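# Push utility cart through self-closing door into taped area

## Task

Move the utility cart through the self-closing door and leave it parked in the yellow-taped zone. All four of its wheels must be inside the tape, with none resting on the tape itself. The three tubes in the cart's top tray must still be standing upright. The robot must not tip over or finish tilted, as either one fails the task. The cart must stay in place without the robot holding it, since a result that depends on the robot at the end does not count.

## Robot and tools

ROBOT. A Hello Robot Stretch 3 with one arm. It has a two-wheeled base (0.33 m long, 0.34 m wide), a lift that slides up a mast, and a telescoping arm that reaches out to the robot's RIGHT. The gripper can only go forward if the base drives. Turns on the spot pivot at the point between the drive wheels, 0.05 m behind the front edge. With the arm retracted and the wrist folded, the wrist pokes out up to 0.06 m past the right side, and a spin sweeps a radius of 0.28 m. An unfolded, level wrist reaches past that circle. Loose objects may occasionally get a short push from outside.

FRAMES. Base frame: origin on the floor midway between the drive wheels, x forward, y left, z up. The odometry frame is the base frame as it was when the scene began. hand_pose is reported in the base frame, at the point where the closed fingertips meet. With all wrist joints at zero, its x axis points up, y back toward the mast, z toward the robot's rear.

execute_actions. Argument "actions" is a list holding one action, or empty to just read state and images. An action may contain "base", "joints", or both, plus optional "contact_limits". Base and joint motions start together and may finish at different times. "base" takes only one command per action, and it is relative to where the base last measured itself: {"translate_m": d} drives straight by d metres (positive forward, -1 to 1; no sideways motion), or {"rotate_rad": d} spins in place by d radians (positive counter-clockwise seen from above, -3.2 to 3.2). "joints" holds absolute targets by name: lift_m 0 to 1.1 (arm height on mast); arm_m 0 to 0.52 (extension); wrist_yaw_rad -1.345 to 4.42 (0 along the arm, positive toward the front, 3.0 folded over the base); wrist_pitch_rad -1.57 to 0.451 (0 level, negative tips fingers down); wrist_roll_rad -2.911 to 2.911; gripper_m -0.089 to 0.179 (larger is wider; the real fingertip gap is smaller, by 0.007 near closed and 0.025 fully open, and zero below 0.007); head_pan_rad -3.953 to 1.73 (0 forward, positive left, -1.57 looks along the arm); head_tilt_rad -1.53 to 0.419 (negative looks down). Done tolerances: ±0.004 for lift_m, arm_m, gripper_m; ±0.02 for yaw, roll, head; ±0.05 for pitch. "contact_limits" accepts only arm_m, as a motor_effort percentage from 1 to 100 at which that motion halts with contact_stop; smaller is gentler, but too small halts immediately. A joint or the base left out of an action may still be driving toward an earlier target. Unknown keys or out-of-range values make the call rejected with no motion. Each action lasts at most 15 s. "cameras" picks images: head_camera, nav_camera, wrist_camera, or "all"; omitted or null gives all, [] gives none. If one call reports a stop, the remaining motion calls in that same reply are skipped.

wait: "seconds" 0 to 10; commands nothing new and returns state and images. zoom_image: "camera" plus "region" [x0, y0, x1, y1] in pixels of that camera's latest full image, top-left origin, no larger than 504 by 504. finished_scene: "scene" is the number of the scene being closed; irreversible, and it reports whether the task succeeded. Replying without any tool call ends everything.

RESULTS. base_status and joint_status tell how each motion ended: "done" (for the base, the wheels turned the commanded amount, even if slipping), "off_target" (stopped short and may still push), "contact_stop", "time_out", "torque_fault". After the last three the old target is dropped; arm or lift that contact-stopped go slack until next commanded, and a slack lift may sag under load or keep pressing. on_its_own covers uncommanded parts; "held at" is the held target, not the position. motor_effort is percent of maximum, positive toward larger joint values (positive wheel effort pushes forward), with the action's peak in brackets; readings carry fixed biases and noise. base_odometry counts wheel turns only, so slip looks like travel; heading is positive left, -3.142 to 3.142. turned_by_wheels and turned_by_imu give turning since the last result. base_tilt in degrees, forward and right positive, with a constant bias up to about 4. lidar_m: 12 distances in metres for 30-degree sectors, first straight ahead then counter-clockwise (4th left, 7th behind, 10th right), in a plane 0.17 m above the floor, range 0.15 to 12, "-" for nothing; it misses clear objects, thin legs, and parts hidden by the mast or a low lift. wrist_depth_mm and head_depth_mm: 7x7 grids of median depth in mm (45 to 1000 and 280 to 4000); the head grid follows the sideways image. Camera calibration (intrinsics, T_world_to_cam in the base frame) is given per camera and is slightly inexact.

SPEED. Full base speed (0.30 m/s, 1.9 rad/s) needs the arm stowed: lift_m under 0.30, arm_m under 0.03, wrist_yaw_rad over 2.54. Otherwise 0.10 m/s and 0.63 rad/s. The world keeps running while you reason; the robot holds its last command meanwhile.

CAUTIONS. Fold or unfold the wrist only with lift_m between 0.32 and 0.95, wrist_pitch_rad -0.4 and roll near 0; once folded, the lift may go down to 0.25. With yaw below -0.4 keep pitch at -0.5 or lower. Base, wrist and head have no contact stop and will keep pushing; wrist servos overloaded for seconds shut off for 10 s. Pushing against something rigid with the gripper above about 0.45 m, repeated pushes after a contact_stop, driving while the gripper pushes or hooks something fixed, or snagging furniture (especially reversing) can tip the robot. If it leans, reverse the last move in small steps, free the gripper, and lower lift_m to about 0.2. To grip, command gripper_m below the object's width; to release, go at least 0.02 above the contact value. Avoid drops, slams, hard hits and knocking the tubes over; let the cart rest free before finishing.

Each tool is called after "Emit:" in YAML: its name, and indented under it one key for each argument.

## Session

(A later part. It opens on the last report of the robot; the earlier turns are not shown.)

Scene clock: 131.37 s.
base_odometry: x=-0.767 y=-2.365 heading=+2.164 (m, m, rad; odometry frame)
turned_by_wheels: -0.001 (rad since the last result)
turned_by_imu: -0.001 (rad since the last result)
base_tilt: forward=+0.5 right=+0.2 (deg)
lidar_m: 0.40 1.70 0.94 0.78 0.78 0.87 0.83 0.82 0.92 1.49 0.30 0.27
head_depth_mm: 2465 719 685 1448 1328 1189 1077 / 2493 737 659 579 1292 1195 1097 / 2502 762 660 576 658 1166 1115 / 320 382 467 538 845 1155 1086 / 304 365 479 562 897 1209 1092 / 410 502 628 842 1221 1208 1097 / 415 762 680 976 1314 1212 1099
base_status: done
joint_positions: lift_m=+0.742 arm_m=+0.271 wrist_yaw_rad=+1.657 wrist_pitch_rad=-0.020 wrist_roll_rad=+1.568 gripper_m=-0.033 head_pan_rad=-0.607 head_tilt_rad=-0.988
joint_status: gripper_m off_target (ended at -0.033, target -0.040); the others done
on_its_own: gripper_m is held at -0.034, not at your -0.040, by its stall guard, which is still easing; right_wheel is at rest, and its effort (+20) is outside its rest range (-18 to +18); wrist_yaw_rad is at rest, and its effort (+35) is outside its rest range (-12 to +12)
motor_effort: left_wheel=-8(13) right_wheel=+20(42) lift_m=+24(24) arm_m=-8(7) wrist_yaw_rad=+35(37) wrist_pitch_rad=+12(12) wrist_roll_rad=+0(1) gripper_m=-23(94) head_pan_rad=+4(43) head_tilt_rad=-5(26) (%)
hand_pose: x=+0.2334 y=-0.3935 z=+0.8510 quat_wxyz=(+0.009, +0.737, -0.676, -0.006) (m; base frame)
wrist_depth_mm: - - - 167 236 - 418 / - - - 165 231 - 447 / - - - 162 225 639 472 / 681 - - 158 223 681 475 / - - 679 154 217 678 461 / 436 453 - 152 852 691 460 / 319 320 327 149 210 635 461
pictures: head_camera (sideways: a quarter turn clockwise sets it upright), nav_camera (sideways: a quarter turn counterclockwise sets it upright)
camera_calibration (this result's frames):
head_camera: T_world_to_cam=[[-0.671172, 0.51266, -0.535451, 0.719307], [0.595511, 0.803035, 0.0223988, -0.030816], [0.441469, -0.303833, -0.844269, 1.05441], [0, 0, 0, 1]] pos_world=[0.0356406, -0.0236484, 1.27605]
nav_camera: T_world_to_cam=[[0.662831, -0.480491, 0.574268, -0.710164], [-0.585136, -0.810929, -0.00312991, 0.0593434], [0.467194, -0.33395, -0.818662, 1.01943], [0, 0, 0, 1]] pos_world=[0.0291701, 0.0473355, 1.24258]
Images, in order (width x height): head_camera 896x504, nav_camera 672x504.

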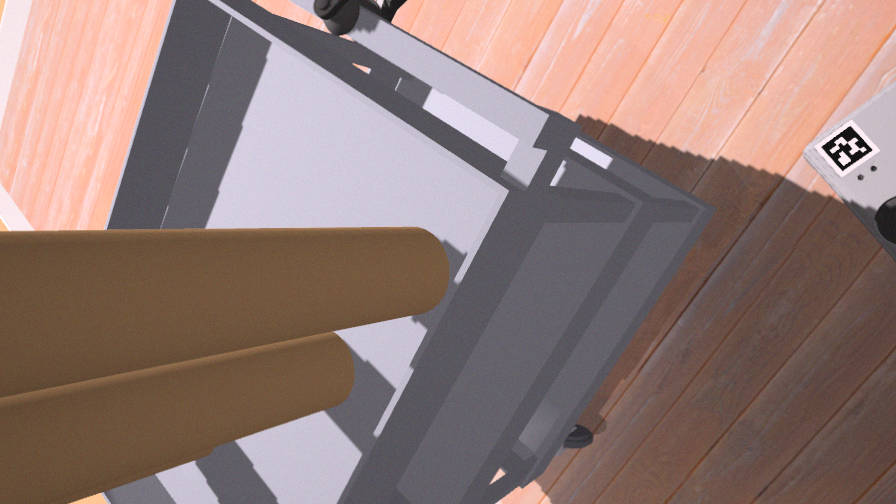

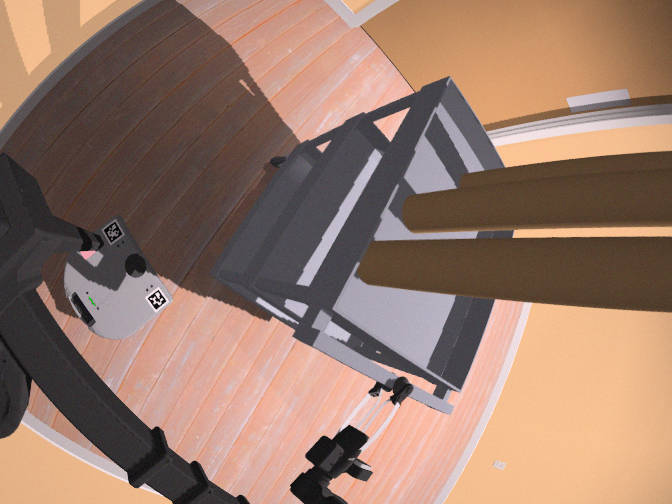

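Emit:
execute_actions:
  actions:
    - {"base":{"translate_m":-0.04},"joints":{"arm_m":0.15,"gripper_m":-0.025}}
  cameras: []

Emit:
execute_actions:
  actions:
    - {"base":{"translate_m":-0.02},"joints":{"arm_m":0.03,"head_pan_rad":-0.2}}

Scene clock: 140.57 s.
base_odometry: x=-0.744 y=-2.399 heading=+2.164 (m, m, rad; odometry frame)
turned_by_wheels: +0.000 (rad since the last result)
turned_by_imu: +0.000 (rad since the last result)
base_tilt: forward=+0.6 right=+0.2 (deg)
lidar_m: 0.26 1.73 0.93 0.77 0.77 0.86 0.79 0.78 0.88 1.42 0.40 0.25
head_depth_mm: 2466 2026 629 1524 1323 1186 1074 / 2510 721 645 880 1293 1193 1093 / 2524 744 663 521 1092 1194 1111 / 2511 766 666 569 480 1111 1091 / 2222 793 656 559 495 1153 1093 / 844 363 426 541 886 1207 1097 / 294 339 628 621 1341 1211 1098
base_status: done
joint_positions: lift_m=+0.742 arm_m=+0.151 wrist_yaw_rad=+1.611 wrist_pitch_rad=-0.022 wrist_roll_rad=+1.568 gripper_m=-0.024 head_pan_rad=-0.607 head_tilt_rad=-0.988
joint_status: all done
on_its_own: wrist_yaw_rad is held at +1.640, not at your +1.700, by its stall guard, which is still easing
motor_effort: left_wheel=-4(12) right_wheel=+13(30) lift_m=+24(24) arm_m=-7(8) wrist_yaw_rad=+24(41) wrist_pitch_rad=+13(13) wrist_roll_rad=+1(1) gripper_m=-19(22) head_pan_rad=+4(4) head_tilt_rad=-7(5) (%)
hand_pose: x=+0.2341 y=-0.2853 z=+0.8506 quat_wxyz=(+0.009, +0.721, -0.693, -0.007) (m; base frame)
wrist_depth_mm: - - - 151 214 - 445 / - - - 151 215 638 474 / - - - 152 216 694 469 / - 672 671 152 216 677 465 / 475 478 - 153 218 675 460 / 446 455 - 153 754 676 461 / 306 305 310 154 219 641 456
pictures: none
No camera images: the call's "cameras" was empty. Leave "cameras" out to get every camera's image.

Scene clock: 142.70 s.
base_odometry: x=-0.733 y=-2.415 heading=+2.163 (m, m, rad; odometry frame)
turned_by_wheels: +0.000 (rad since the last result)
turned_by_imu: +0.000 (rad since the last result)
base_tilt: forward=+0.5 right=+0.2 (deg)
lidar_m: 0.28 1.72 0.92 0.76 0.76 0.85 0.77 0.76 0.86 1.39 0.40 0.29
head_depth_mm: 2222 752 655 534 - 1170 1064 / 877 774 658 555 826 1159 1091 / 675 760 661 574 776 1145 1098 / 340 406 488 566 739 1106 1097 / 312 371 484 569 482 1201 1091 / 766 821 1702 1509 1357 1209 1091 / 1635 1874 1787 1543 1364 1217 1097
base_status: done
joint_positions: lift_m=+0.742 arm_m=+0.031 wrist_yaw_rad=+1.564 wrist_pitch_rad=-0.022 wrist_roll_rad=+1.569 gripper_m=-0.024 head_pan_rad=-0.207 head_tilt_rad=-0.988
joint_status: all done
on_its_own: wrist_yaw_rad is held at +1.590, not at your +1.700, by its stall guard, which is still easing
motor_effort: left_wheel=-1(7) right_wheel=+10(29) lift_m=+24(24) arm_m=-6(9) wrist_yaw_rad=+21(37) wrist_pitch_rad=+13(13) wrist_roll_rad=+0(1) gripper_m=-21(21) head_pan_rad=+4(38) head_tilt_rad=-7(6) (%)
hand_pose: x=+0.2343 y=-0.1771 z=+0.8504 quat_wxyz=(+0.009, +0.705, -0.709, -0.007) (m; base frame)
wrist_depth_mm: - - - 136 195 686 476 / - - - 140 199 694 475 / 643 647 636 144 205 688 467 / - - - 148 210 698 466 / 455 465 474 151 217 684 462 / 327 329 - 154 - 630 460 / 316 315 322 160 229 - 440
pictures: head_camera (sideways: a quarter turn clockwise sets it upright), nav_camera (sideways: a quarter turn counterclockwise sets it upright), wrist_camera
camera_calibration (this result's frames):
head_camera: T_world_to_cam=[[-0.817873, 0.21095, -0.535335, 0.720051], [0.235919, 0.971515, 0.0223946, -0.0286169], [0.52481, -0.10798, -0.844343, 1.054], [0, 0, 0, 1]] pos_world=[0.042513, -0.0102821, 1.27605]
nav_camera: T_world_to_cam=[[0.797672, -0.184567, 0.574155, -0.710841], [-0.223288, -0.974748, -0.00312742, 0.0571329], [0.560234, -0.125707, -0.818741, 1.01897], [0, 0, 0, 1]] pos_world=[0.00891479, 0.0525841, 1.24258]
wrist_camera: T_world_to_cam=[[-0.0416393, -0.0364819, -0.998466, 0.846265], [-0.1596, 0.986744, -0.0293978, 0.273494], [0.986303, 0.158131, -0.0469098, 0.00378468], [0, 0, 0, 1]] pos_world=[0.0751547, -0.239594, 0.853185]
Images, in order (width x height): head_camera 896x504, nav_camera 672x504, wrist_camera 644x364.

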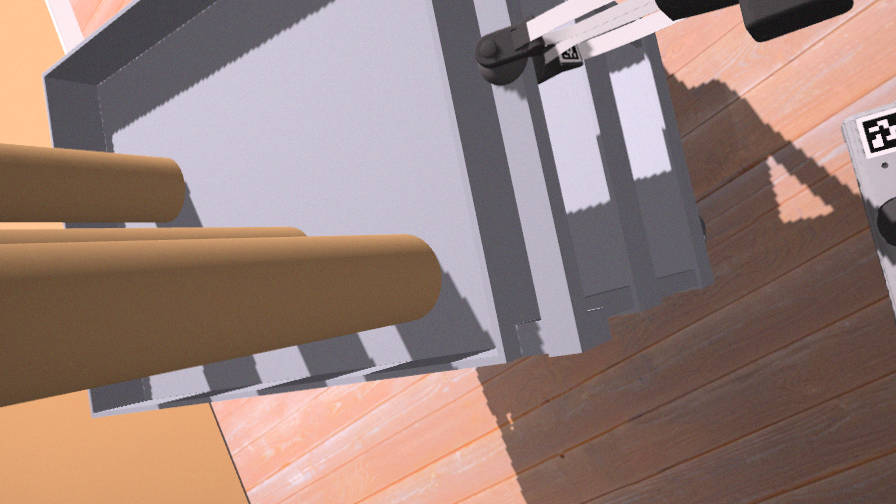

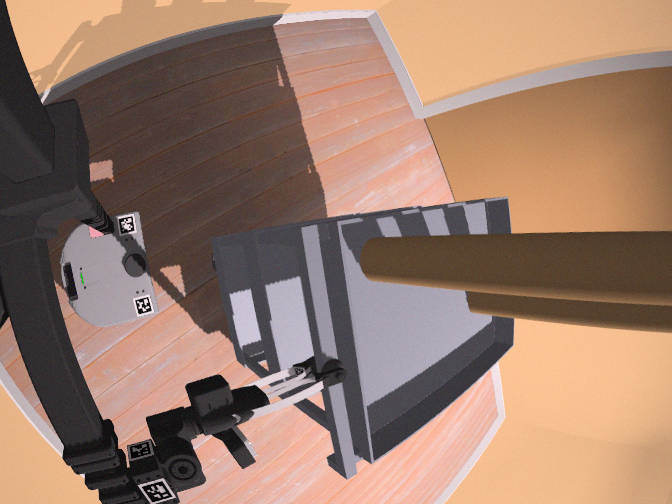

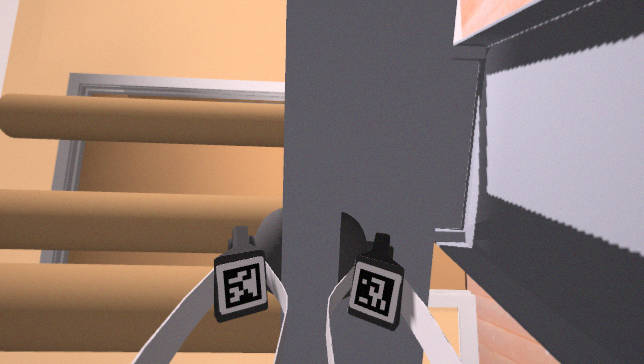

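Emit:
execute_actions:
  actions:
    - {"base":{"translate_m":0.4},"joints":{"wrist_yaw_rad":1.565}}
  cameras: ["nav_camera"]

Scene clock: 150.83 s.
base_odometry: x=-0.956 y=-2.083 heading=+2.163 (m, m, rad; odometry frame)
turned_by_wheels: +0.000 (rad since the last result)
turned_by_imu: +0.001 (rad since the last result)
base_tilt: forward=+0.6 right=+0.1 (deg)
lidar_m: 0.32 1.38 1.07 0.89 0.89 0.99 1.15 1.15 1.28 2.06 0.36 0.32
head_depth_mm: 670 752 654 524 852 1130 1063 / 725 754 659 535 840 1140 1092 / 373 457 633 521 845 1158 1097 / 349 418 525 526 847 1167 1096 / 1421 1641 698 516 1288 1209 1091 / 1370 1578 1736 1535 1358 1208 1095 / 1295 1478 1701 1544 1360 1217 1100
base_status: done
joint_positions: lift_m=+0.742 arm_m=+0.030 wrist_yaw_rad=+1.582 wrist_pitch_rad=-0.023 wrist_roll_rad=+1.571 gripper_m=-0.024 head_pan_rad=-0.207 head_tilt_rad=-0.988
joint_status: all done
on_its_own: wrist_yaw_rad is at rest, and its effort (-14) is outside its rest range (-12 to +12)
motor_effort: left_wheel=+3(7) right_wheel=+0(29) lift_m=+24(24) arm_m=-1(4) wrist_yaw_rad=-14(12) wrist_pitch_rad=+13(14) wrist_roll_rad=-1(1) gripper_m=-18(20) head_pan_rad=+4(5) head_tilt_rad=-7(6) (%)
hand_pose: x=+0.2342 y=-0.1722 z=+0.8503 quat_wxyz=(+0.009, +0.711, -0.703, -0.008) (m; base frame)
wrist_depth_mm: 562 564 586 107 163 618 462 / - - - 114 176 651 467 / 450 452 470 122 188 684 468 / 470 483 468 134 203 650 468 / 335 336 343 144 221 627 459 / - - - 156 - - 440 / - - - 180 276 - 407
pictures: nav_camera (sideways: a quarter turn counterclockwise sets it upright)
camera_calibration (this result's frames):
nav_camera: T_world_to_cam=[[0.79769, -0.184537, 0.57414, -0.710821], [-0.223249, -0.974757, -0.00312709, 0.0571322], [0.560224, -0.125682, -0.818751, 1.01898], [0, 0, 0, 1]] pos_world=[0.00891162, 0.0525845, 1.24258]
Images, in order (width x height): nav_camera 672x504.

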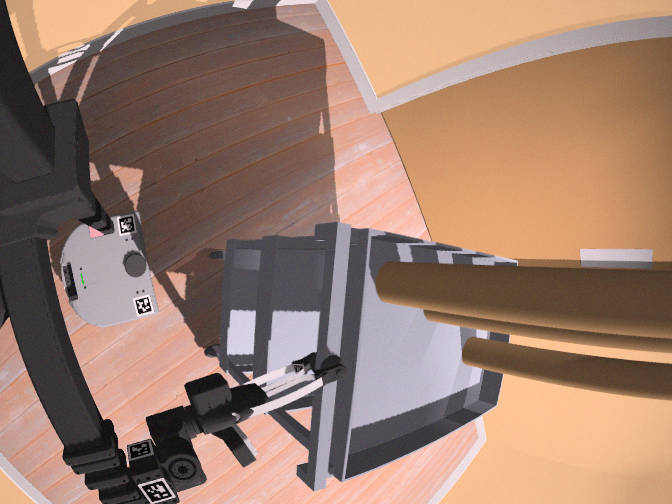

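Emit:
execute_actions:
  actions:
    - {"base":{"translate_m":-0.5},"joints":{"arm_m":0.16,"head_pan_rad":-0.3}}
  cameras: ["nav_camera","head_camera"]

Scene clock: 191.67 s.
base_odometry: x=-0.677 y=-2.498 heading=+2.164 (m, m, rad; odometry frame)
turned_by_wheels: +0.000 (rad since the last result)
turned_by_imu: +0.001 (rad since the last result)
base_tilt: forward=+0.6 right=+0.2 (deg)
lidar_m: 0.70 1.65 0.88 0.73 0.73 0.81 0.67 0.67 0.75 1.22 0.41 0.34
head_depth_mm: 855 768 654 533 1066 1189 1078 / 376 450 585 518 882 1172 1093 / 863 726 599 522 858 1183 1099 / 891 790 1058 1346 1322 1201 1093 / 1940 2082 1759 1522 1349 1209 1096 / 1880 2041 1777 1540 1359 1213 1094 / 1760 1975 1785 1539 1365 1216 1094
base_status: done
joint_positions: lift_m=+0.742 arm_m=+0.160 wrist_yaw_rad=+1.457 wrist_pitch_rad=-0.020 wrist_roll_rad=+1.571 gripper_m=-0.024 head_pan_rad=-0.293 head_tilt_rad=-0.988
joint_status: all done
on_its_own: wrist_yaw_rad is held at +1.465, not at your +1.565, by its stall guard, which is not easing now
motor_effort: left_wheel=+2(6) right_wheel=-5(28) lift_m=+24(24) arm_m=+0(8) wrist_yaw_rad=+7(28) wrist_pitch_rad=+12(13) wrist_roll_rad=-1(1) gripper_m=-19(19) head_pan_rad=-5(18) head_tilt_rad=-5(7) (%)
hand_pose: x=+0.2327 y=-0.3339 z=+0.8510 quat_wxyz=(+0.007, +0.666, -0.746, -0.008) (m; base frame)
wrist_depth_mm: - - - 141 199 644 473 / - - - 145 205 694 468 / 654 645 647 150 211 714 476 / - - - 154 217 692 469 / 472 468 475 156 225 689 464 / 328 332 - 161 - 638 465 / 328 333 336 168 238 - 444
pictures: head_camera (sideways: a quarter turn clockwise sets it upright), nav_camera (sideways: a quarter turn counterclockwise sets it upright)
camera_calibration (this result's frames):
head_camera: T_world_to_cam=[[-0.796756, 0.280381, -0.53532, 0.719902], [0.318445, 0.947677, 0.022394, -0.0291195], [0.513589, -0.152627, -0.844353, 1.05408], [0, 0, 0, 1]] pos_world=[0.0414955, -0.0133698, 1.27604]
nav_camera: T_world_to_cam=[[0.778894, -0.252362, 0.57414, -0.710706], [-0.306137, -0.951982, -0.00312709, 0.0576378], [0.54736, -0.17333, -0.818751, 1.01906], [0, 0, 0, 1]] pos_world=[0.0134173, 0.0521487, 1.24258]
Images, in order (width x height): head_camera 896x504, nav_camera 672x504.

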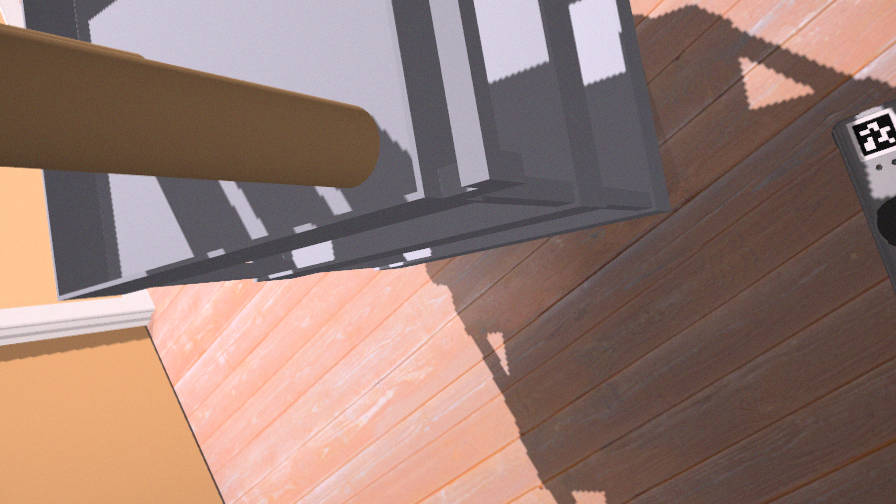

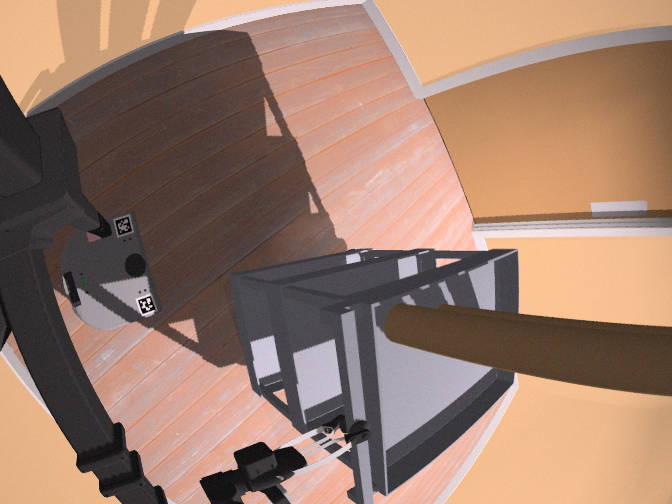

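Emit:
execute_actions:
  actions:
    - {"joints":{"gripper_m":0.08}}
  cameras: []

Emit:
execute_actions:
  actions:
    - {"base":{"translate_m":-0.09}}
  cameras: []

Emit:
execute_actions:
  actions:
    - {"joints":{"gripper_m":0.03,"wrist_roll_rad":0,"wrist_pitch_rad":-0.4,"wrist_yaw_rad":2.7,"arm_m":0.0,"lift_m":0.29}}
  cameras: []

Emit:
execute_actions:
  actions:
    - {"base":{"rotate_rad":0.5}}
  cameras: ["nav_camera"]

Emit:
execute_actions:
  actions:
    - {"base":{"translate_m":1.0}}
  cameras: []

Emit:
execute_actions:
  actions:
    - {"base":{"rotate_rad":-1.45},"joints":{"head_tilt_rad":-0.85,"head_pan_rad":-0.6}}
  cameras: ["nav_camera","head_camera"]

Scene clock: 207.77 s.
base_odometry: x=-0.677 y=-2.498 heading=+2.164 (m, m, rad; odometry frame)
turned_by_wheels: +0.000 (rad since the last result)
turned_by_imu: +0.000 (rad since the last result)
base_tilt: forward=+0.5 right=+0.2 (deg)
lidar_m: 0.70 1.65 0.88 0.73 0.73 0.81 0.67 0.67 0.75 1.22 0.41 0.34
head_depth_mm: 856 755 655 534 1064 1188 1075 / 377 450 584 519 886 1176 1091 / 864 726 600 522 857 1176 1099 / 889 794 1061 1342 1316 1205 1094 / 1953 2085 1763 1526 1349 1207 1097 / 1886 2041 1768 1534 1354 1214 1097 / 1757 1976 1783 1543 1356 1212 1098
base_status: not commanded
joint_positions: lift_m=+0.742 arm_m=+0.160 wrist_yaw_rad=+1.462 wrist_pitch_rad=-0.020 wrist_roll_rad=+1.571 gripper_m=+0.080 head_pan_rad=-0.293 head_tilt_rad=-0.988
joint_status: all done
on_its_own: wrist_yaw_rad is held at +1.465, not at your +1.565, by its stall guard, which is not easing now
motor_effort: left_wheel=+2(2) right_wheel=-2(5) lift_m=+24(24) arm_m=+0(0) wrist_yaw_rad=+2(5) wrist_pitch_rad=+12(12) wrist_roll_rad=-1(1) gripper_m=+1(79) head_pan_rad=-4(4) head_tilt_rad=-6(6) (%)
hand_pose: x=+0.2328 y=-0.3326 z=+0.8510 quat_wxyz=(+0.007, +0.668, -0.744, -0.008) (m; base frame)
wrist_depth_mm: - - - 141 199 654 472 / - - - 145 204 694 474 / 665 649 651 149 209 700 473 / - - - 154 216 682 467 / 473 474 471 159 225 685 461 / 329 337 336 163 - 612 468 / 334 - 345 170 240 - 436
pictures: none
No camera images: the call's "cameras" was empty. Leave "cameras" out to get every camera's image.

Scene clock: 209.93 s.
base_odometry: x=-0.627 y=-2.573 heading=+2.164 (m, m, rad; odometry frame)
turned_by_wheels: +0.000 (rad since the last result)
turned_by_imu: +0.000 (rad since the last result)
base_tilt: forward=+0.6 right=+0.2 (deg)
lidar_m: 0.60 1.59 0.84 0.70 0.70 0.70 0.59 0.58 0.65 1.06 0.53 0.43
head_depth_mm: 920 772 593 944 1234 1186 1074 / 760 755 592 936 1192 1191 1096 / 465 548 614 919 1179 1195 1098 / 915 786 714 1216 1303 1203 1093 / 1989 2018 1756 1523 1351 1207 1089 / 1971 2081 1768 1539 1360 1211 1092 / 1843 2020 1787 1539 1366 1213 1099
base_status: done
joint_positions: lift_m=+0.742 arm_m=+0.160 wrist_yaw_rad=+1.462 wrist_pitch_rad=-0.020 wrist_roll_rad=+1.571 gripper_m=+0.080 head_pan_rad=-0.293 head_tilt_rad=-0.988
joint_status: not commanded
on_its_own: wrist_yaw_rad is held at +1.465, not at your +1.565, by its stall guard, which is not easing now
motor_effort: left_wheel=+2(2) right_wheel=-2(7) lift_m=+24(24) arm_m=+0(0) wrist_yaw_rad=+2(2) wrist_pitch_rad=+12(12) wrist_roll_rad=-1(1) gripper_m=+1(0) head_pan_rad=-4(4) head_tilt_rad=-6(6) (%)
hand_pose: x=+0.2328 y=-0.3326 z=+0.8510 quat_wxyz=(+0.007, +0.668, -0.744, -0.008) (m; base frame)
wrist_depth_mm: - - - 282 - 697 475 / - - - 290 886 681 473 / - 733 744 297 912 700 469 / 579 600 - 305 979 697 470 / 559 560 569 313 843 693 462 / 417 418 421 319 - 634 465 / - - - 335 - - 439
pictures: none
No camera images: the call's "cameras" was empty. Leave "cameras" out to get every camera's image.

Scene clock: 214.87 s.
base_odometry: x=-0.627 y=-2.573 heading=+2.164 (m, m, rad; odometry frame)
turned_by_wheels: +0.000 (rad since the last result)
turned_by_imu: +0.000 (rad since the last result)
base_tilt: forward=+0.6 right=+0.2 (deg)
lidar_m: 0.60 1.59 0.84 0.70 0.70 0.70 0.59 0.58 0.65 1.07 0.53 0.43
head_depth_mm: 918 771 593 946 1227 1189 1087 / 762 756 593 936 1196 1191 1106 / 466 550 615 921 1185 1200 1098 / 913 787 713 1214 1302 1201 1102 / 1982 2038 1771 1527 1352 1209 1095 / 1971 2087 1765 1535 1360 1212 1090 / 1835 2032 1795 1540 1359 1211 1101
base_status: not commanded
joint_positions: lift_m=+0.290 arm_m=+0.003 wrist_yaw_rad=+2.698 wrist_pitch_rad=-0.414 wrist_roll_rad=+0.003 gripper_m=+0.030 head_pan_rad=-0.293 head_tilt_rad=-0.988
joint_status: all done
joint sent to its limit — the command would take arm_m past its lower limit, so that joint was sent only as far as its limit.
motor_effort: left_wheel=+2(2) right_wheel=-2(2) lift_m=+17(21) arm_m=-4(5) wrist_yaw_rad=+2(3) wrist_pitch_rad=+8(10) wrist_roll_rad=-2(5) gripper_m=+0(78) head_pan_rad=-4(5) head_tilt_rad=-6(7) (%)
hand_pose: x=+0.0753 y=+0.0552 z=+0.3038 quat_wxyz=(+0.294, +0.708, -0.011, +0.642) (m; base frame)
wrist_depth_mm: 590 674 819 - - - - / 628 718 861 - - - - / 666 755 918 - - - - / 686 743 746 776 798 799 803 / 617 627 658 662 641 660 679 / 541 528 - 531 550 544 564 / - 470 460 459 474 479 480
pictures: none
No camera images: the call's "cameras" was empty. Leave "cameras" out to get every camera's image.

Scene clock: 216.50 s.
base_odometry: x=-0.627 y=-2.573 heading=+2.663 (m, m, rad; odometry frame)
turned_by_wheels: +0.500 (rad since the last result)
turned_by_imu: +0.496 (rad since the last result)
base_tilt: forward=+0.5 right=+0.1 (deg)
lidar_m: 1.66 0.86 0.70 0.70 0.72 0.59 0.58 0.65 1.02 0.54 0.43 0.50
head_depth_mm: 1945 2019 1657 947 866 1155 1087 / 1917 2041 1736 1510 1309 1176 1104 / 1882 2058 1737 1510 1341 1195 1100 / 1860 2040 1758 1519 1345 1205 1099 / 1793 1990 1771 1525 1349 1208 1090 / 1746 2001 1773 1543 1360 1211 1095 / 1719 1976 1769 1539 1360 1220 1096
base_status: done
joint_positions: lift_m=+0.290 arm_m=+0.003 wrist_yaw_rad=+2.698 wrist_pitch_rad=-0.414 wrist_roll_rad=+0.003 gripper_m=+0.030 head_pan_rad=-0.293 head_tilt_rad=-0.988
joint_status: not commanded
motor_effort: left_wheel=-2(10) right_wheel=+4(11) lift_m=+18(18) arm_m=-5(5) wrist_yaw_rad=+1(2) wrist_pitch_rad=+8(8) wrist_roll_rad=-2(2) gripper_m=+0(0) head_pan_rad=-5(5) head_tilt_rad=-6(6) (%)
hand_pose: x=+0.0753 y=+0.0552 z=+0.3038 quat_wxyz=(+0.294, +0.708, -0.011, +0.642) (m; base frame)
wrist_depth_mm: 602 636 677 726 804 860 952 / 664 699 758 810 895 920 - / 696 746 807 860 950 - - / 714 762 782 785 792 819 812 / 617 623 652 659 650 663 659 / 538 528 - 518 542 551 559 / - 475 459 460 464 475 485
pictures: nav_camera (sideways: a quarter turn counterclockwise sets it upright)
camera_calibration (this result's frames):
nav_camera: T_world_to_cam=[[0.778874, -0.25255, 0.574085, -0.710635], [-0.306354, -0.951913, -0.00312587, 0.0576376], [0.547268, -0.173439, -0.81879, 1.01911], [0, 0, 0, 1]] pos_world=[0.0134253, 0.0521482, 1.24258]
Images, in order (width x height): nav_camera 672x504.

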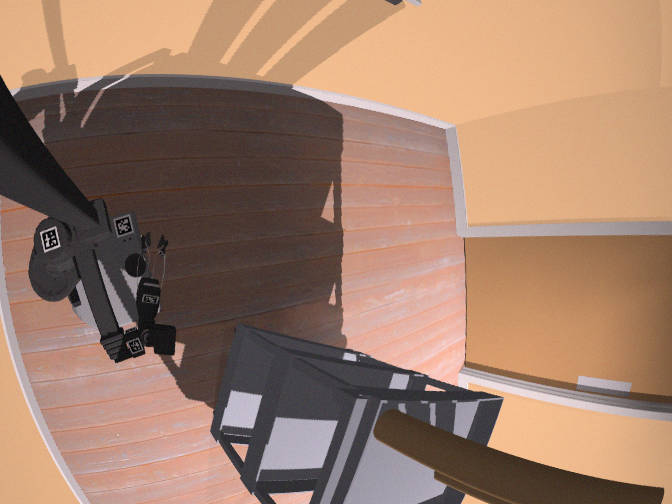

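Scene clock: 221.50 s.
base_odometry: x=-1.514 y=-2.112 heading=+2.663 (m, m, rad; odometry frame)
turned_by_wheels: +0.000 (rad since the last result)
turned_by_imu: +0.001 (rad since the last result)
base_tilt: forward=+0.6 right=+0.2 (deg)
lidar_m: 0.96 0.64 0.53 0.52 0.58 0.92 1.57 0.68 0.67 2.27 1.26 0.96
head_depth_mm: 979 1172 1459 1503 1331 1188 1090 / 963 1150 1433 1500 1324 1191 1105 / 888 1067 1315 1516 1339 1203 1101 / 867 1028 1262 1493 1343 1204 1104 / 854 1014 1235 1482 1353 1206 1090 / 843 993 1213 1467 1359 1213 1093 / 828 978 1191 1461 1354 1213 1097
base_status: done
joint_positions: lift_m=+0.290 arm_m=+0.003 wrist_yaw_rad=+2.698 wrist_pitch_rad=-0.414 wrist_roll_rad=+0.003 gripper_m=+0.030 head_pan_rad=-0.293 head_tilt_rad=-0.989
joint_status: not commanded
motor_effort: left_wheel=-2(7) right_wheel=+4(14) lift_m=+18(18) arm_m=-4(4) wrist_yaw_rad=+1(1) wrist_pitch_rad=+8(8) wrist_roll_rad=-2(2) gripper_m=+0(0) head_pan_rad=-5(5) head_tilt_rad=-6(6) (%)
hand_pose: x=+0.0752 y=+0.0552 z=+0.3037 quat_wxyz=(+0.294, +0.708, -0.011, +0.642) (m; base frame)
wrist_depth_mm: 467 488 527 561 612 661 735 / 492 521 569 609 660 722 814 / 537 560 627 681 718 801 865 / 579 612 660 714 746 816 816 / 596 615 649 667 641 657 672 / 539 522 - 532 545 547 557 / - 475 451 472 470 476 478
pictures: none
No camera images: the call's "cameras" was empty. Leave "cameras" out to get every camera's image.

Scene clock: 223.73 s.
base_odometry: x=-1.514 y=-2.112 heading=+1.213 (m, m, rad; odometry frame)
turned_by_wheels: -1.450 (rad since the last result)
turned_by_imu: -1.438 (rad since the last result)
base_tilt: forward=+0.5 right=+0.2 (deg)
lidar_m: 1.81 1.17 0.96 0.96 0.60 0.53 0.53 0.62 1.13 1.58 0.67 0.67
head_depth_mm: 630 718 753 1054 1282 1230 1092 / 2739 981 769 1062 1310 1244 1100 / 807 906 786 1094 1328 1250 1102 / 2816 965 864 1101 1348 1254 1111 / 2867 2616 1908 1662 1445 1257 1115 / 2769 2656 2091 1716 1460 1261 1119 / 2702 2665 2089 1727 1467 1270 1122
base_status: done
joint_positions: lift_m=+0.290 arm_m=+0.003 wrist_yaw_rad=+2.698 wrist_pitch_rad=-0.414 wrist_roll_rad=+0.003 gripper_m=+0.030 head_pan_rad=-0.593 head_tilt_rad=-0.853
joint_status: all done
motor_effort: left_wheel=+3(11) right_wheel=-4(10) lift_m=+18(18) arm_m=-4(4) wrist_yaw_rad=+1(2) wrist_pitch_rad=+8(8) wrist_roll_rad=-2(2) gripper_m=+1(0) head_pan_rad=-5(35) head_tilt_rad=+2(18) (%)
hand_pose: x=+0.0752 y=+0.0552 z=+0.3037 quat_wxyz=(+0.294, +0.708, -0.011, +0.642) (m; base frame)
wrist_depth_mm: 855 908 917 972 - - - / 932 929 - - - - - / 914 939 - - - - - / 755 759 757 787 801 798 802 / 615 626 637 661 639 658 662 / 541 529 - 521 541 552 556 / - 471 460 461 471 474 481
pictures: head_camera (sideways: a quarter turn clockwise sets it upright), nav_camera (sideways: a quarter turn counterclockwise sets it upright)
camera_calibration (this result's frames):
head_camera: T_world_to_cam=[[-0.612061, 0.458725, -0.644168, 0.860588], [0.581592, 0.813053, 0.0263882, -0.0359291], [0.535848, -0.358492, -0.764429, 0.950033], [0, 0, 0, 1]] pos_world=[0.0385553, -0.0249824, 1.28154]
nav_camera: T_world_to_cam=[[0.599131, -0.423883, 0.679239, -0.846547], [-0.573359, -0.819286, -0.00554127, 0.0624117], [0.558839, -0.386128, -0.733896, 0.908655], [0, 0, 0, 1]] pos_world=[0.0351845, 0.0431533, 1.24221]
Images, in order (width x height): head_camera 896x504, nav_camera 672x504.

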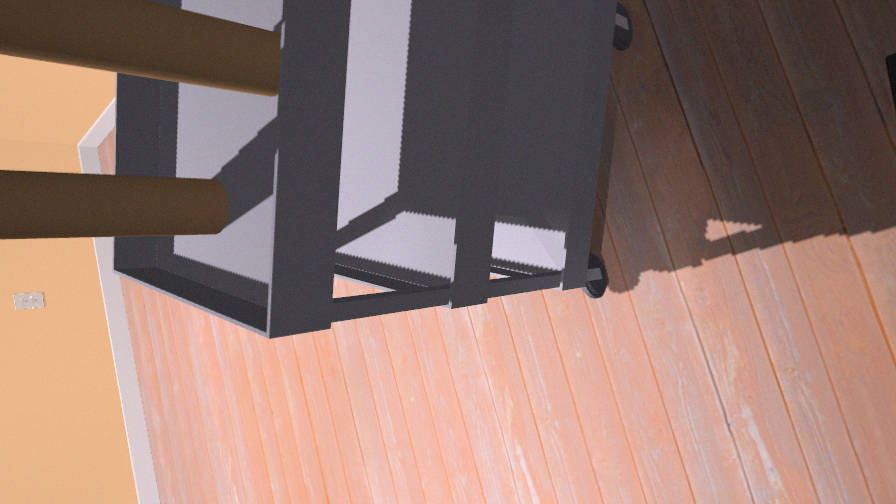

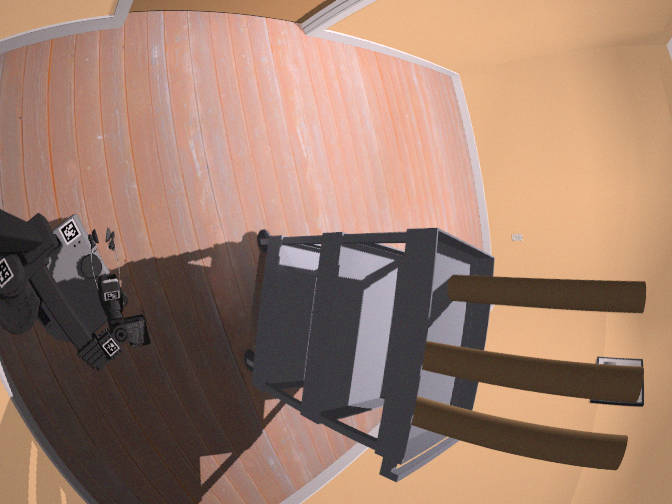

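Emit:
execute_actions:
  actions:
    - {"base":{"translate_m":1.0}}
  cameras: []

Emit:
execute_actions:
  actions:
    - {"base":{"rotate_rad":-1.9},"joints":{"head_tilt_rad":-1.1,"head_pan_rad":-0.1}}
  cameras: []

Emit:
execute_actions:
  actions:
    - {"joints":{"lift_m":0.36,"wrist_yaw_rad":1.8,"wrist_pitch_rad":0}}
  cameras: []

Emit:
execute_actions:
  actions:
    - {"base":{"translate_m":0.08},"joints":{"wrist_roll_rad":-1.57,"gripper_m":0.17}}

Scene clock: 237.57 s.
base_odometry: x=-1.165 y=-1.175 heading=+1.214 (m, m, rad; odometry frame)
turned_by_wheels: +0.000 (rad since the last result)
turned_by_imu: +0.001 (rad since the last result)
base_tilt: forward=+0.6 right=+0.1 (deg)
lidar_m: 1.26 0.74 0.73 0.74 0.87 1.42 1.48 0.47 0.47 0.53 2.20 2.29
head_depth_mm: 2326 2508 2006 1658 1423 1239 1096 / 2237 2441 2025 1678 1429 1238 1098 / 2158 2405 2040 1678 1431 1252 1101 / 2091 2333 2063 1700 1446 1254 1112 / 2015 2303 2067 1702 1449 1263 1113 / 1960 2241 2070 1715 1454 1267 1119 / 1902 2164 2094 1725 1466 1273 1121
base_status: done
joint_positions: lift_m=+0.290 arm_m=+0.003 wrist_yaw_rad=+2.698 wrist_pitch_rad=-0.414 wrist_roll_rad=+0.003 gripper_m=+0.030 head_pan_rad=-0.593 head_tilt_rad=-0.852
joint_status: not commanded
motor_effort: left_wheel=+4(13) right_wheel=-4(10) lift_m=+18(18) arm_m=-4(5) wrist_yaw_rad=+1(2) wrist_pitch_rad=+8(8) wrist_roll_rad=-2(2) gripper_m=+0(0) head_pan_rad=-4(4) head_tilt_rad=+1(1) (%)
hand_pose: x=+0.0752 y=+0.0551 z=+0.3037 quat_wxyz=(+0.294, +0.708, -0.010, +0.642) (m; base frame)
wrist_depth_mm: 662 709 721 760 708 745 783 / 726 758 764 813 788 809 877 / 781 826 885 904 846 876 918 / 753 749 775 780 768 809 828 / 602 626 656 650 646 642 681 / 520 521 - 525 547 549 560 / - 471 462 468 472 468 474
pictures: none
No camera images: the call's "cameras" was empty. Leave "cameras" out to get every camera's image.

Scene clock: 240.10 s.
base_odometry: x=-1.165 y=-1.175 heading=-0.686 (m, m, rad; odometry frame)
turned_by_wheels: -1.900 (rad since the last result)
turned_by_imu: -1.883 (rad since the last result)
base_tilt: forward=+0.7 right=+0.2 (deg)
lidar_m: 0.47 0.61 2.40 2.29 0.98 0.73 0.74 0.76 0.97 1.48 1.53 0.47
head_depth_mm: 762 673 692 1406 1277 1169 1073 / 715 677 700 937 1262 1172 - / 789 681 968 940 1253 1170 - / 554 626 978 1196 1298 1178 - / 767 667 997 1243 1300 1183 1114 / 751 665 965 1413 1306 1190 1089 / 1684 673 1625 1444 1306 1195 1091
base_status: done
joint_positions: lift_m=+0.290 arm_m=+0.003 wrist_yaw_rad=+2.698 wrist_pitch_rad=-0.414 wrist_roll_rad=+0.003 gripper_m=+0.030 head_pan_rad=-0.107 head_tilt_rad=-1.087
joint_status: all done
motor_effort: left_wheel=+3(12) right_wheel=-4(11) lift_m=+18(17) arm_m=-4(4) wrist_yaw_rad=+1(1) wrist_pitch_rad=+8(8) wrist_roll_rad=-3(2) gripper_m=+0(1) head_pan_rad=+4(42) head_tilt_rad=-7(28) (%)
hand_pose: x=+0.0752 y=+0.0551 z=+0.3037 quat_wxyz=(+0.294, +0.708, -0.010, +0.642) (m; base frame)
wrist_depth_mm: - - - - - - - / - - - - - - - / 946 984 988 - - - - / 736 747 765 772 791 817 501 / 609 629 645 667 655 641 538 / 526 528 - 529 548 552 553 / - 476 459 464 460 464 479
pictures: none
No camera images: the call's "cameras" was empty. Leave "cameras" out to get every camera's image.

Scene clock: 241.57 s.
base_odometry: x=-1.165 y=-1.175 heading=-0.686 (m, m, rad; odometry frame)
turned_by_wheels: +0.000 (rad since the last result)
turned_by_imu: +0.000 (rad since the last result)
base_tilt: forward=+0.6 right=+0.1 (deg)
lidar_m: 0.48 0.61 2.40 2.29 0.98 0.73 0.74 0.76 0.97 1.48 1.53 0.47
head_depth_mm: 762 674 694 1408 1277 1163 1101 / 714 679 701 937 1271 1188 - / 789 682 971 940 1266 1175 - / 554 626 978 1197 1291 1179 - / 766 667 996 1247 1294 1185 1110 / 751 664 965 1423 1304 1189 1094 / 1697 672 1624 1447 1313 1191 1091
base_status: not commanded
joint_positions: lift_m=+0.360 arm_m=+0.003 wrist_yaw_rad=+1.802 wrist_pitch_rad=-0.023 wrist_roll_rad=+0.003 gripper_m=+0.030 head_pan_rad=-0.107 head_tilt_rad=-1.087
joint_status: all done
motor_effort: left_wheel=+3(3) right_wheel=-4(5) lift_m=+24(25) arm_m=-4(4) wrist_yaw_rad=-1(3) wrist_pitch_rad=+13(13) wrist_roll_rad=-2(2) gripper_m=+0(1) head_pan_rad=+5(5) head_tilt_rad=-7(6) (%)
hand_pose: x=+0.2275 y=-0.0893 z=+0.4686 quat_wxyz=(+0.445, +0.560, -0.433, +0.549) (m; base frame)
wrist_depth_mm: - - - - - 790 - / - - - - - - - / - - 542 429 360 314 - / - - - - 368 319 - / - - - - - 845 - / - - - 783 819 742 - / 820 848 614 587 612 597 927
pictures: none
No camera images: the call's "cameras" was empty. Leave "cameras" out to get every camera's image.

Scene clock: 243.67 s.
base_odometry: x=-1.103 y=-1.226 heading=-0.686 (m, m, rad; odometry frame)
turned_by_wheels: +0.000 (rad since the last result)
turned_by_imu: +0.000 (rad since the last result)
base_tilt: forward=+0.5 right=+0.2 (deg)
lidar_m: 0.40 0.51 2.39 2.29 1.09 0.80 0.81 0.84 1.02 1.48 1.53 0.39
head_depth_mm: 643 675 594 1347 1276 1165 1103 / 690 676 581 895 1228 1191 - / 771 669 595 900 1187 1179 - / 469 570 605 930 1256 1177 - / 751 676 621 949 1263 1182 1106 / 1577 680 713 1382 1306 1184 1095 / 1646 655 1566 1445 1306 1190 1096
base_status: done
joint_positions: lift_m=+0.360 arm_m=+0.003 wrist_yaw_rad=+1.802 wrist_pitch_rad=-0.023 wrist_roll_rad=-1.569 gripper_m=+0.170 head_pan_rad=-0.107 head_tilt_rad=-1.087
joint_status: all done
motor_effort: left_wheel=+3(10) right_wheel=-4(6) lift_m=+24(24) arm_m=-4(4) wrist_yaw_rad=-1(3) wrist_pitch_rad=+13(13) wrist_roll_rad=-1(2) gripper_m=+0(83) head_pan_rad=+4(4) head_tilt_rad=-6(7) (%)
hand_pose: x=+0.2274 y=-0.0892 z=+0.4687 quat_wxyz=(+0.621, +0.008, +0.009, +0.784) (m; base frame)
wrist_depth_mm: 460 466 475 475 - - - / 418 578 - 423 - 583 435 / 375 608 - 387 - 594 398 / 349 625 993 355 - 589 387 / 326 682 - 334 909 620 383 / - 690 - 301 902 703 358 / 443 671 - 285 - 604 341
pictures: head_camera (sideways: a quarter turn clockwise sets it upright), nav_camera (sideways: a quarter turn counterclockwise sets it upright), wrist_camera
camera_calibration (this result's frames):
head_camera: T_world_to_cam=[[-0.883436, 0.133356, -0.449174, 0.608216], [0.139681, 0.99001, 0.0192009, -0.0238694], [0.447248, -0.0457784, -0.893238, 1.11802], [0, 0, 0, 1]] pos_world=[0.0406238, -0.00629737, 1.27231]
nav_camera: T_world_to_cam=[[0.864643, -0.109548, 0.490298, -0.602008], [-0.124957, -0.992161, -0.001318, 0.0541771], [0.486599, -0.0601266, -0.871554, 1.08807], [0, 0, 0, 1]] pos_world=[-0.00216013, 0.0532253, 1.24354]
wrist_camera: T_world_to_cam=[[-0.00253289, 0.0337876, 0.999426, -0.470972], [0.0657589, -0.99726, 0.033881, -0.0833918], [0.997832, 0.0658069, 0.000304116, -0.054255], [0, 0, 0, 1]] pos_world=[0.0584282, -0.06368, 0.473543]
Images, in order (width x height): head_camera 896x504, nav_camera 672x504, wrist_camera 644x364.

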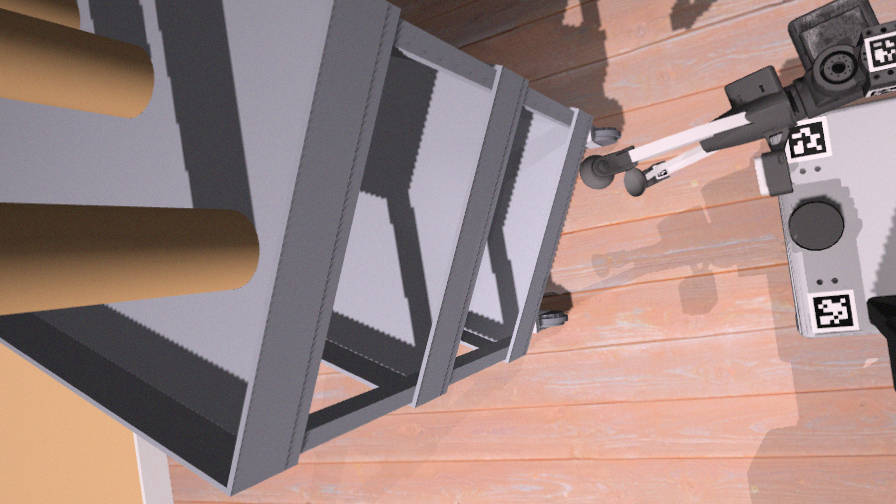

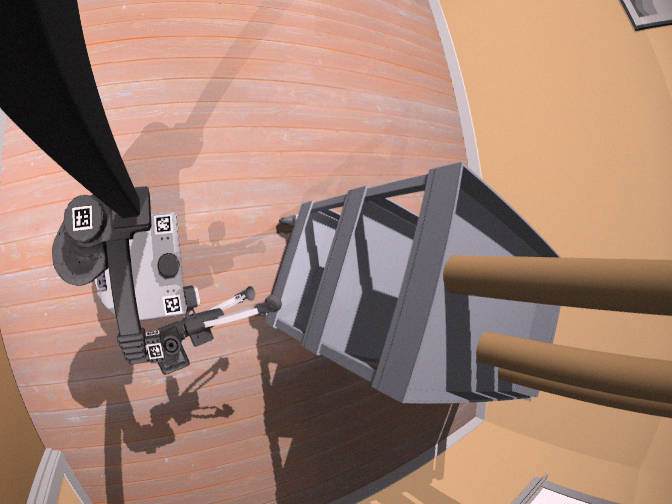

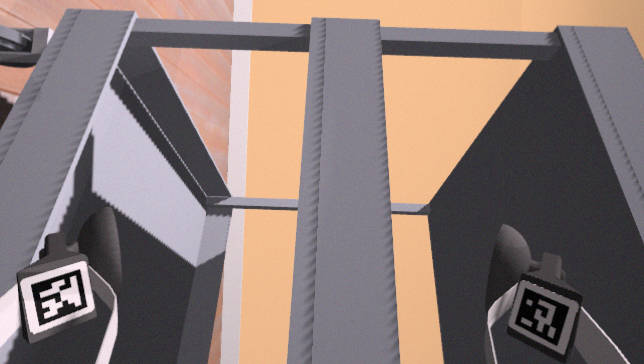

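Emit:
execute_actions:
  actions:
    - {"base":{"translate_m":0.185},"joints":{"lift_m":0.39,"head_tilt_rad":-1.3}}
  cameras: ["head_camera","wrist_camera"]

Emit:
execute_actions:
  actions:
    - {"joints":{"gripper_m":0.05}}
  cameras: ["head_camera","wrist_camera"]

Scene clock: 256.50 s.
base_odometry: x=-0.960 y=-1.343 heading=-0.686 (m, m, rad; odometry frame)
turned_by_wheels: +0.000 (rad since the last result)
turned_by_imu: +0.000 (rad since the last result)
base_tilt: forward=+0.6 right=+0.2 (deg)
lidar_m: 0.23 0.29 2.21 2.30 1.36 0.98 1.00 1.03 1.28 1.47 0.24 0.23
head_depth_mm: 541 552 517 599 1222 1149 1103 / 594 554 518 804 1142 - 1098 / 348 483 520 825 1230 - 1092 / 342 451 522 840 1236 - - / 600 560 527 849 1240 1185 - / 577 561 533 1302 1246 1189 - / 1594 526 579 1321 1249 1180 1137
base_status: done
joint_positions: lift_m=+0.390 arm_m=+0.003 wrist_yaw_rad=+1.802 wrist_pitch_rad=-0.022 wrist_roll_rad=-1.569 gripper_m=+0.170 head_pan_rad=-0.107 head_tilt_rad=-1.285
joint_status: all done
motor_effort: left_wheel=+4(8) right_wheel=-4(5) lift_m=+24(25) arm_m=-4(4) wrist_yaw_rad=-2(1) wrist_pitch_rad=+13(13) wrist_roll_rad=-1(1) gripper_m=+1(1) head_pan_rad=+4(4) head_tilt_rad=-8(25) (%)
hand_pose: x=+0.2274 y=-0.0892 z=+0.4988 quat_wxyz=(+0.621, +0.007, +0.009, +0.784) (m; base frame)
wrist_depth_mm: 404 959 - 207 - - 352 / 443 - 195 188 - - 348 / 472 586 174 173 - 523 347 / 468 679 161 160 - 521 346 / 439 744 148 147 744 557 341 / - 719 138 138 708 627 326 / 493 677 129 130 133 545 309
pictures: head_camera (sideways: a quarter turn clockwise sets it upright), wrist_camera
camera_calibration (this result's frames):
head_camera: T_world_to_cam=[[-0.953817, 0.140858, -0.265313, 0.369186], [0.142731, 0.989685, 0.0123115, -0.0149147], [0.264311, -0.0261254, -0.964084, 1.21113], [0, 0, 0, 1]] pos_world=[0.0341517, -0.00560103, 1.26576]
wrist_camera: T_world_to_cam=[[-0.00302623, 0.0338116, 0.999424, -0.500954], [0.0657458, -0.997259, 0.0339375, -0.0844347], [0.997832, 0.0658106, 0.000794958, -0.0545225], [0, 0, 0, 1]] pos_world=[0.0584395, -0.0636771, 0.503574]
Images, in order (width x height): head_camera 896x504, wrist_camera 644x364.

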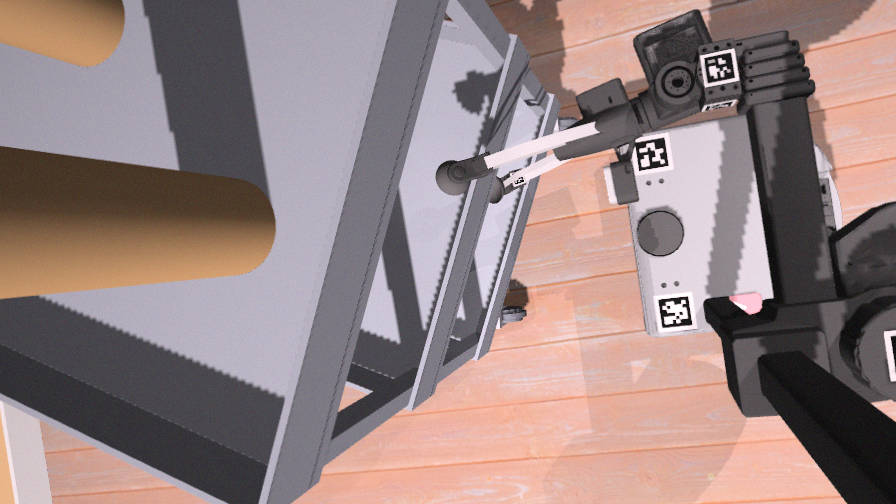

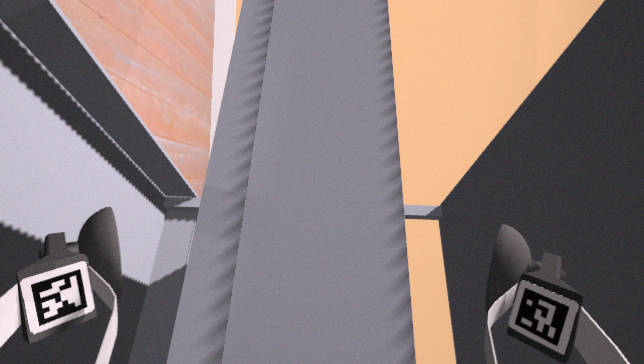

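Scene clock: 258.30 s.
base_odometry: x=-0.960 y=-1.343 heading=-0.686 (m, m, rad; odometry frame)
turned_by_wheels: +0.000 (rad since the last result)
turned_by_imu: +0.000 (rad since the last result)
base_tilt: forward=+0.6 right=+0.1 (deg)
lidar_m: 0.23 0.29 2.21 2.30 1.36 0.98 1.00 1.03 1.28 1.48 0.24 0.22
head_depth_mm: 543 552 517 601 1229 1153 1096 / 594 554 519 803 1116 - 1096 / 344 472 520 821 1227 - 1088 / 340 447 521 840 1237 - - / 600 559 528 848 1241 1184 - / 574 561 535 1299 1249 1184 - / 1584 523 540 1322 1248 1177 1135
base_status: not commanded
joint_positions: lift_m=+0.390 arm_m=+0.003 wrist_yaw_rad=+1.800 wrist_pitch_rad=-0.030 wrist_roll_rad=-1.569 gripper_m=+0.051 head_pan_rad=-0.107 head_tilt_rad=-1.285
joint_status: all done
motor_effort: left_wheel=+3(4) right_wheel=-8(10) lift_m=+24(24) arm_m=-4(5) wrist_yaw_rad=+0(1) wrist_pitch_rad=+18(19) wrist_roll_rad=-1(1) gripper_m=-20(95) head_pan_rad=+4(4) head_tilt_rad=-8(7) (%)
hand_pose: x=+0.2273 y=-0.0896 z=+0.4967 quat_wxyz=(+0.621, +0.010, +0.012, +0.783) (m; base frame)
wrist_depth_mm: 401 933 - 203 - - 361 / 432 977 191 184 - - 357 / 456 593 172 169 - 576 354 / 459 660 159 157 - 531 350 / 457 641 145 146 148 530 346 / 462 - 136 136 136 484 350 / 437 688 127 127 131 474 341
pictures: head_camera (sideways: a quarter turn clockwise sets it upright), wrist_camera
camera_calibration (this result's frames):
head_camera: T_world_to_cam=[[-0.953818, 0.140858, -0.265312, 0.369184], [0.142731, 0.989685, 0.0123115, -0.0149146], [0.264309, -0.0261252, -0.964084, 1.21113], [0, 0, 0, 1]] pos_world=[0.0341517, -0.00560102, 1.26576]
wrist_camera: T_world_to_cam=[[0.00502481, 0.0357089, 0.99935, -0.500464], [0.0644004, -0.997299, 0.0353119, -0.0851476], [0.997911, 0.0641811, -0.00731091, -0.0504807], [0, 0, 0, 1]] pos_world=[0.0583735, -0.0638067, 0.502776]
Images, in order (width x height): head_camera 896x504, wrist_camera 644x364.

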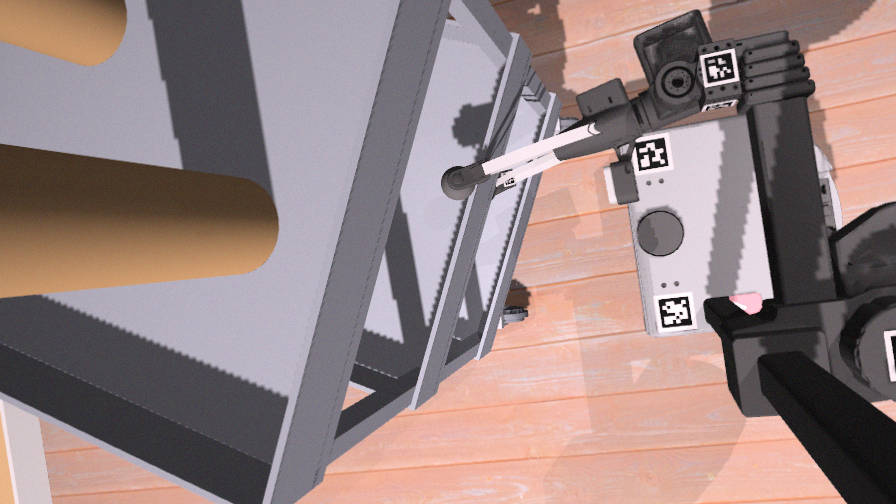

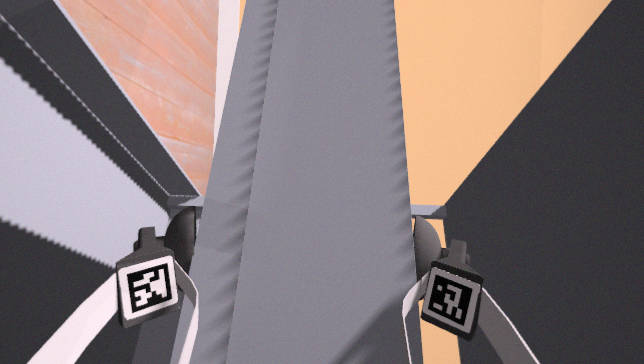

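Emit:
execute_actions:
  actions:
    - {"base":{"translate_m":-0.7},"joints":{"lift_m":0.387,"head_pan_rad":-1.2}}
  cameras: ["nav_camera","wrist_camera"]

Scene clock: 270.23 s.
base_odometry: x=-1.502 y=-0.900 heading=-0.686 (m, m, rad; odometry frame)
turned_by_wheels: +0.000 (rad since the last result)
turned_by_imu: +0.000 (rad since the last result)
base_tilt: forward=+0.5 right=+0.2 (deg)
lidar_m: 0.22 0.24 2.39 1.01 0.37 0.31 0.30 0.31 0.41 0.76 0.28 0.23
head_depth_mm: 1532 1470 1369 1297 1161 963 - / 1556 1478 1384 1306 - - - / 1571 1488 1384 1310 - - - / 1594 1487 1393 1311 1232 - 1121 / 1615 1496 734 840 1218 1176 1116 / 1618 546 496 821 797 1156 1116 / 1608 548 527 465 778 759 1119
base_status: done
joint_positions: lift_m=+0.387 arm_m=+0.003 wrist_yaw_rad=+1.649 wrist_pitch_rad=-0.024 wrist_roll_rad=-1.573 gripper_m=+0.051 head_pan_rad=-1.193 head_tilt_rad=-1.285
joint_status: all done
on_its_own: wrist_yaw_rad is held at +1.650, not at your +1.800, by its stall guard, which is not easing now
motor_effort: left_wheel=+4(5) right_wheel=-8(21) lift_m=+18(21) arm_m=-2(3) wrist_yaw_rad=+1(29) wrist_pitch_rad=+14(17) wrist_roll_rad=+1(1) gripper_m=-20(21) head_pan_rad=-4(56) head_tilt_rad=-8(9) (%)
hand_pose: x=+0.2334 y=-0.1275 z=+0.4958 quat_wxyz=(+0.679, +0.007, +0.010, +0.734) (m; base frame)
wrist_depth_mm: 448 613 141 141 141 - 354 / 461 669 141 141 141 555 353 / 455 657 140 140 140 531 354 / 456 669 141 140 140 526 348 / 471 637 140 139 140 525 349 / 454 - 139 139 139 480 344 / 432 991 139 139 139 476 340
pictures: nav_camera (sideways: a quarter turn counterclockwise sets it upright), wrist_camera
camera_calibration (this result's frames):
nav_camera: T_world_to_cam=[[0.335213, -0.889763, 0.309765, -0.363642], [-0.936054, -0.351849, 0.00230716, 0.0544054], [0.106938, -0.29073, -0.95081, 1.19333], [0, 0, 0, 1]] pos_world=[0.0452115, 0.0425249, 1.24715]
wrist_camera: T_world_to_cam=[[0.00332886, 0.0374382, 0.999293, -0.4976], [-0.0865476, -0.995538, 0.0375859, -0.0889783], [0.996242, -0.0866116, -0.0000738204, -0.0766176], [0, 0, 0, 1]] pos_world=[0.0702853, -0.0765881, 0.500587]
Images, in order (width x height): nav_camera 672x504, wrist_camera 644x364.

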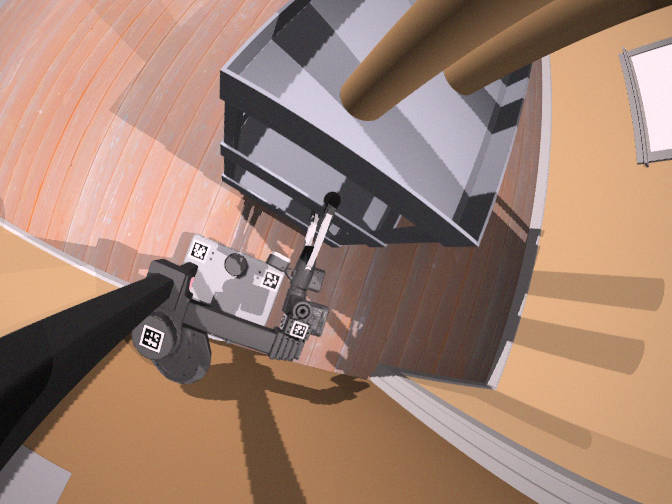

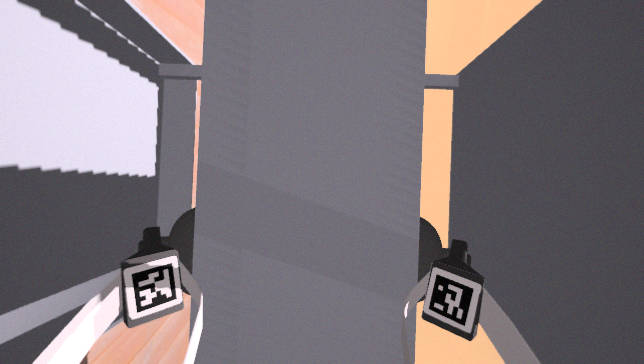

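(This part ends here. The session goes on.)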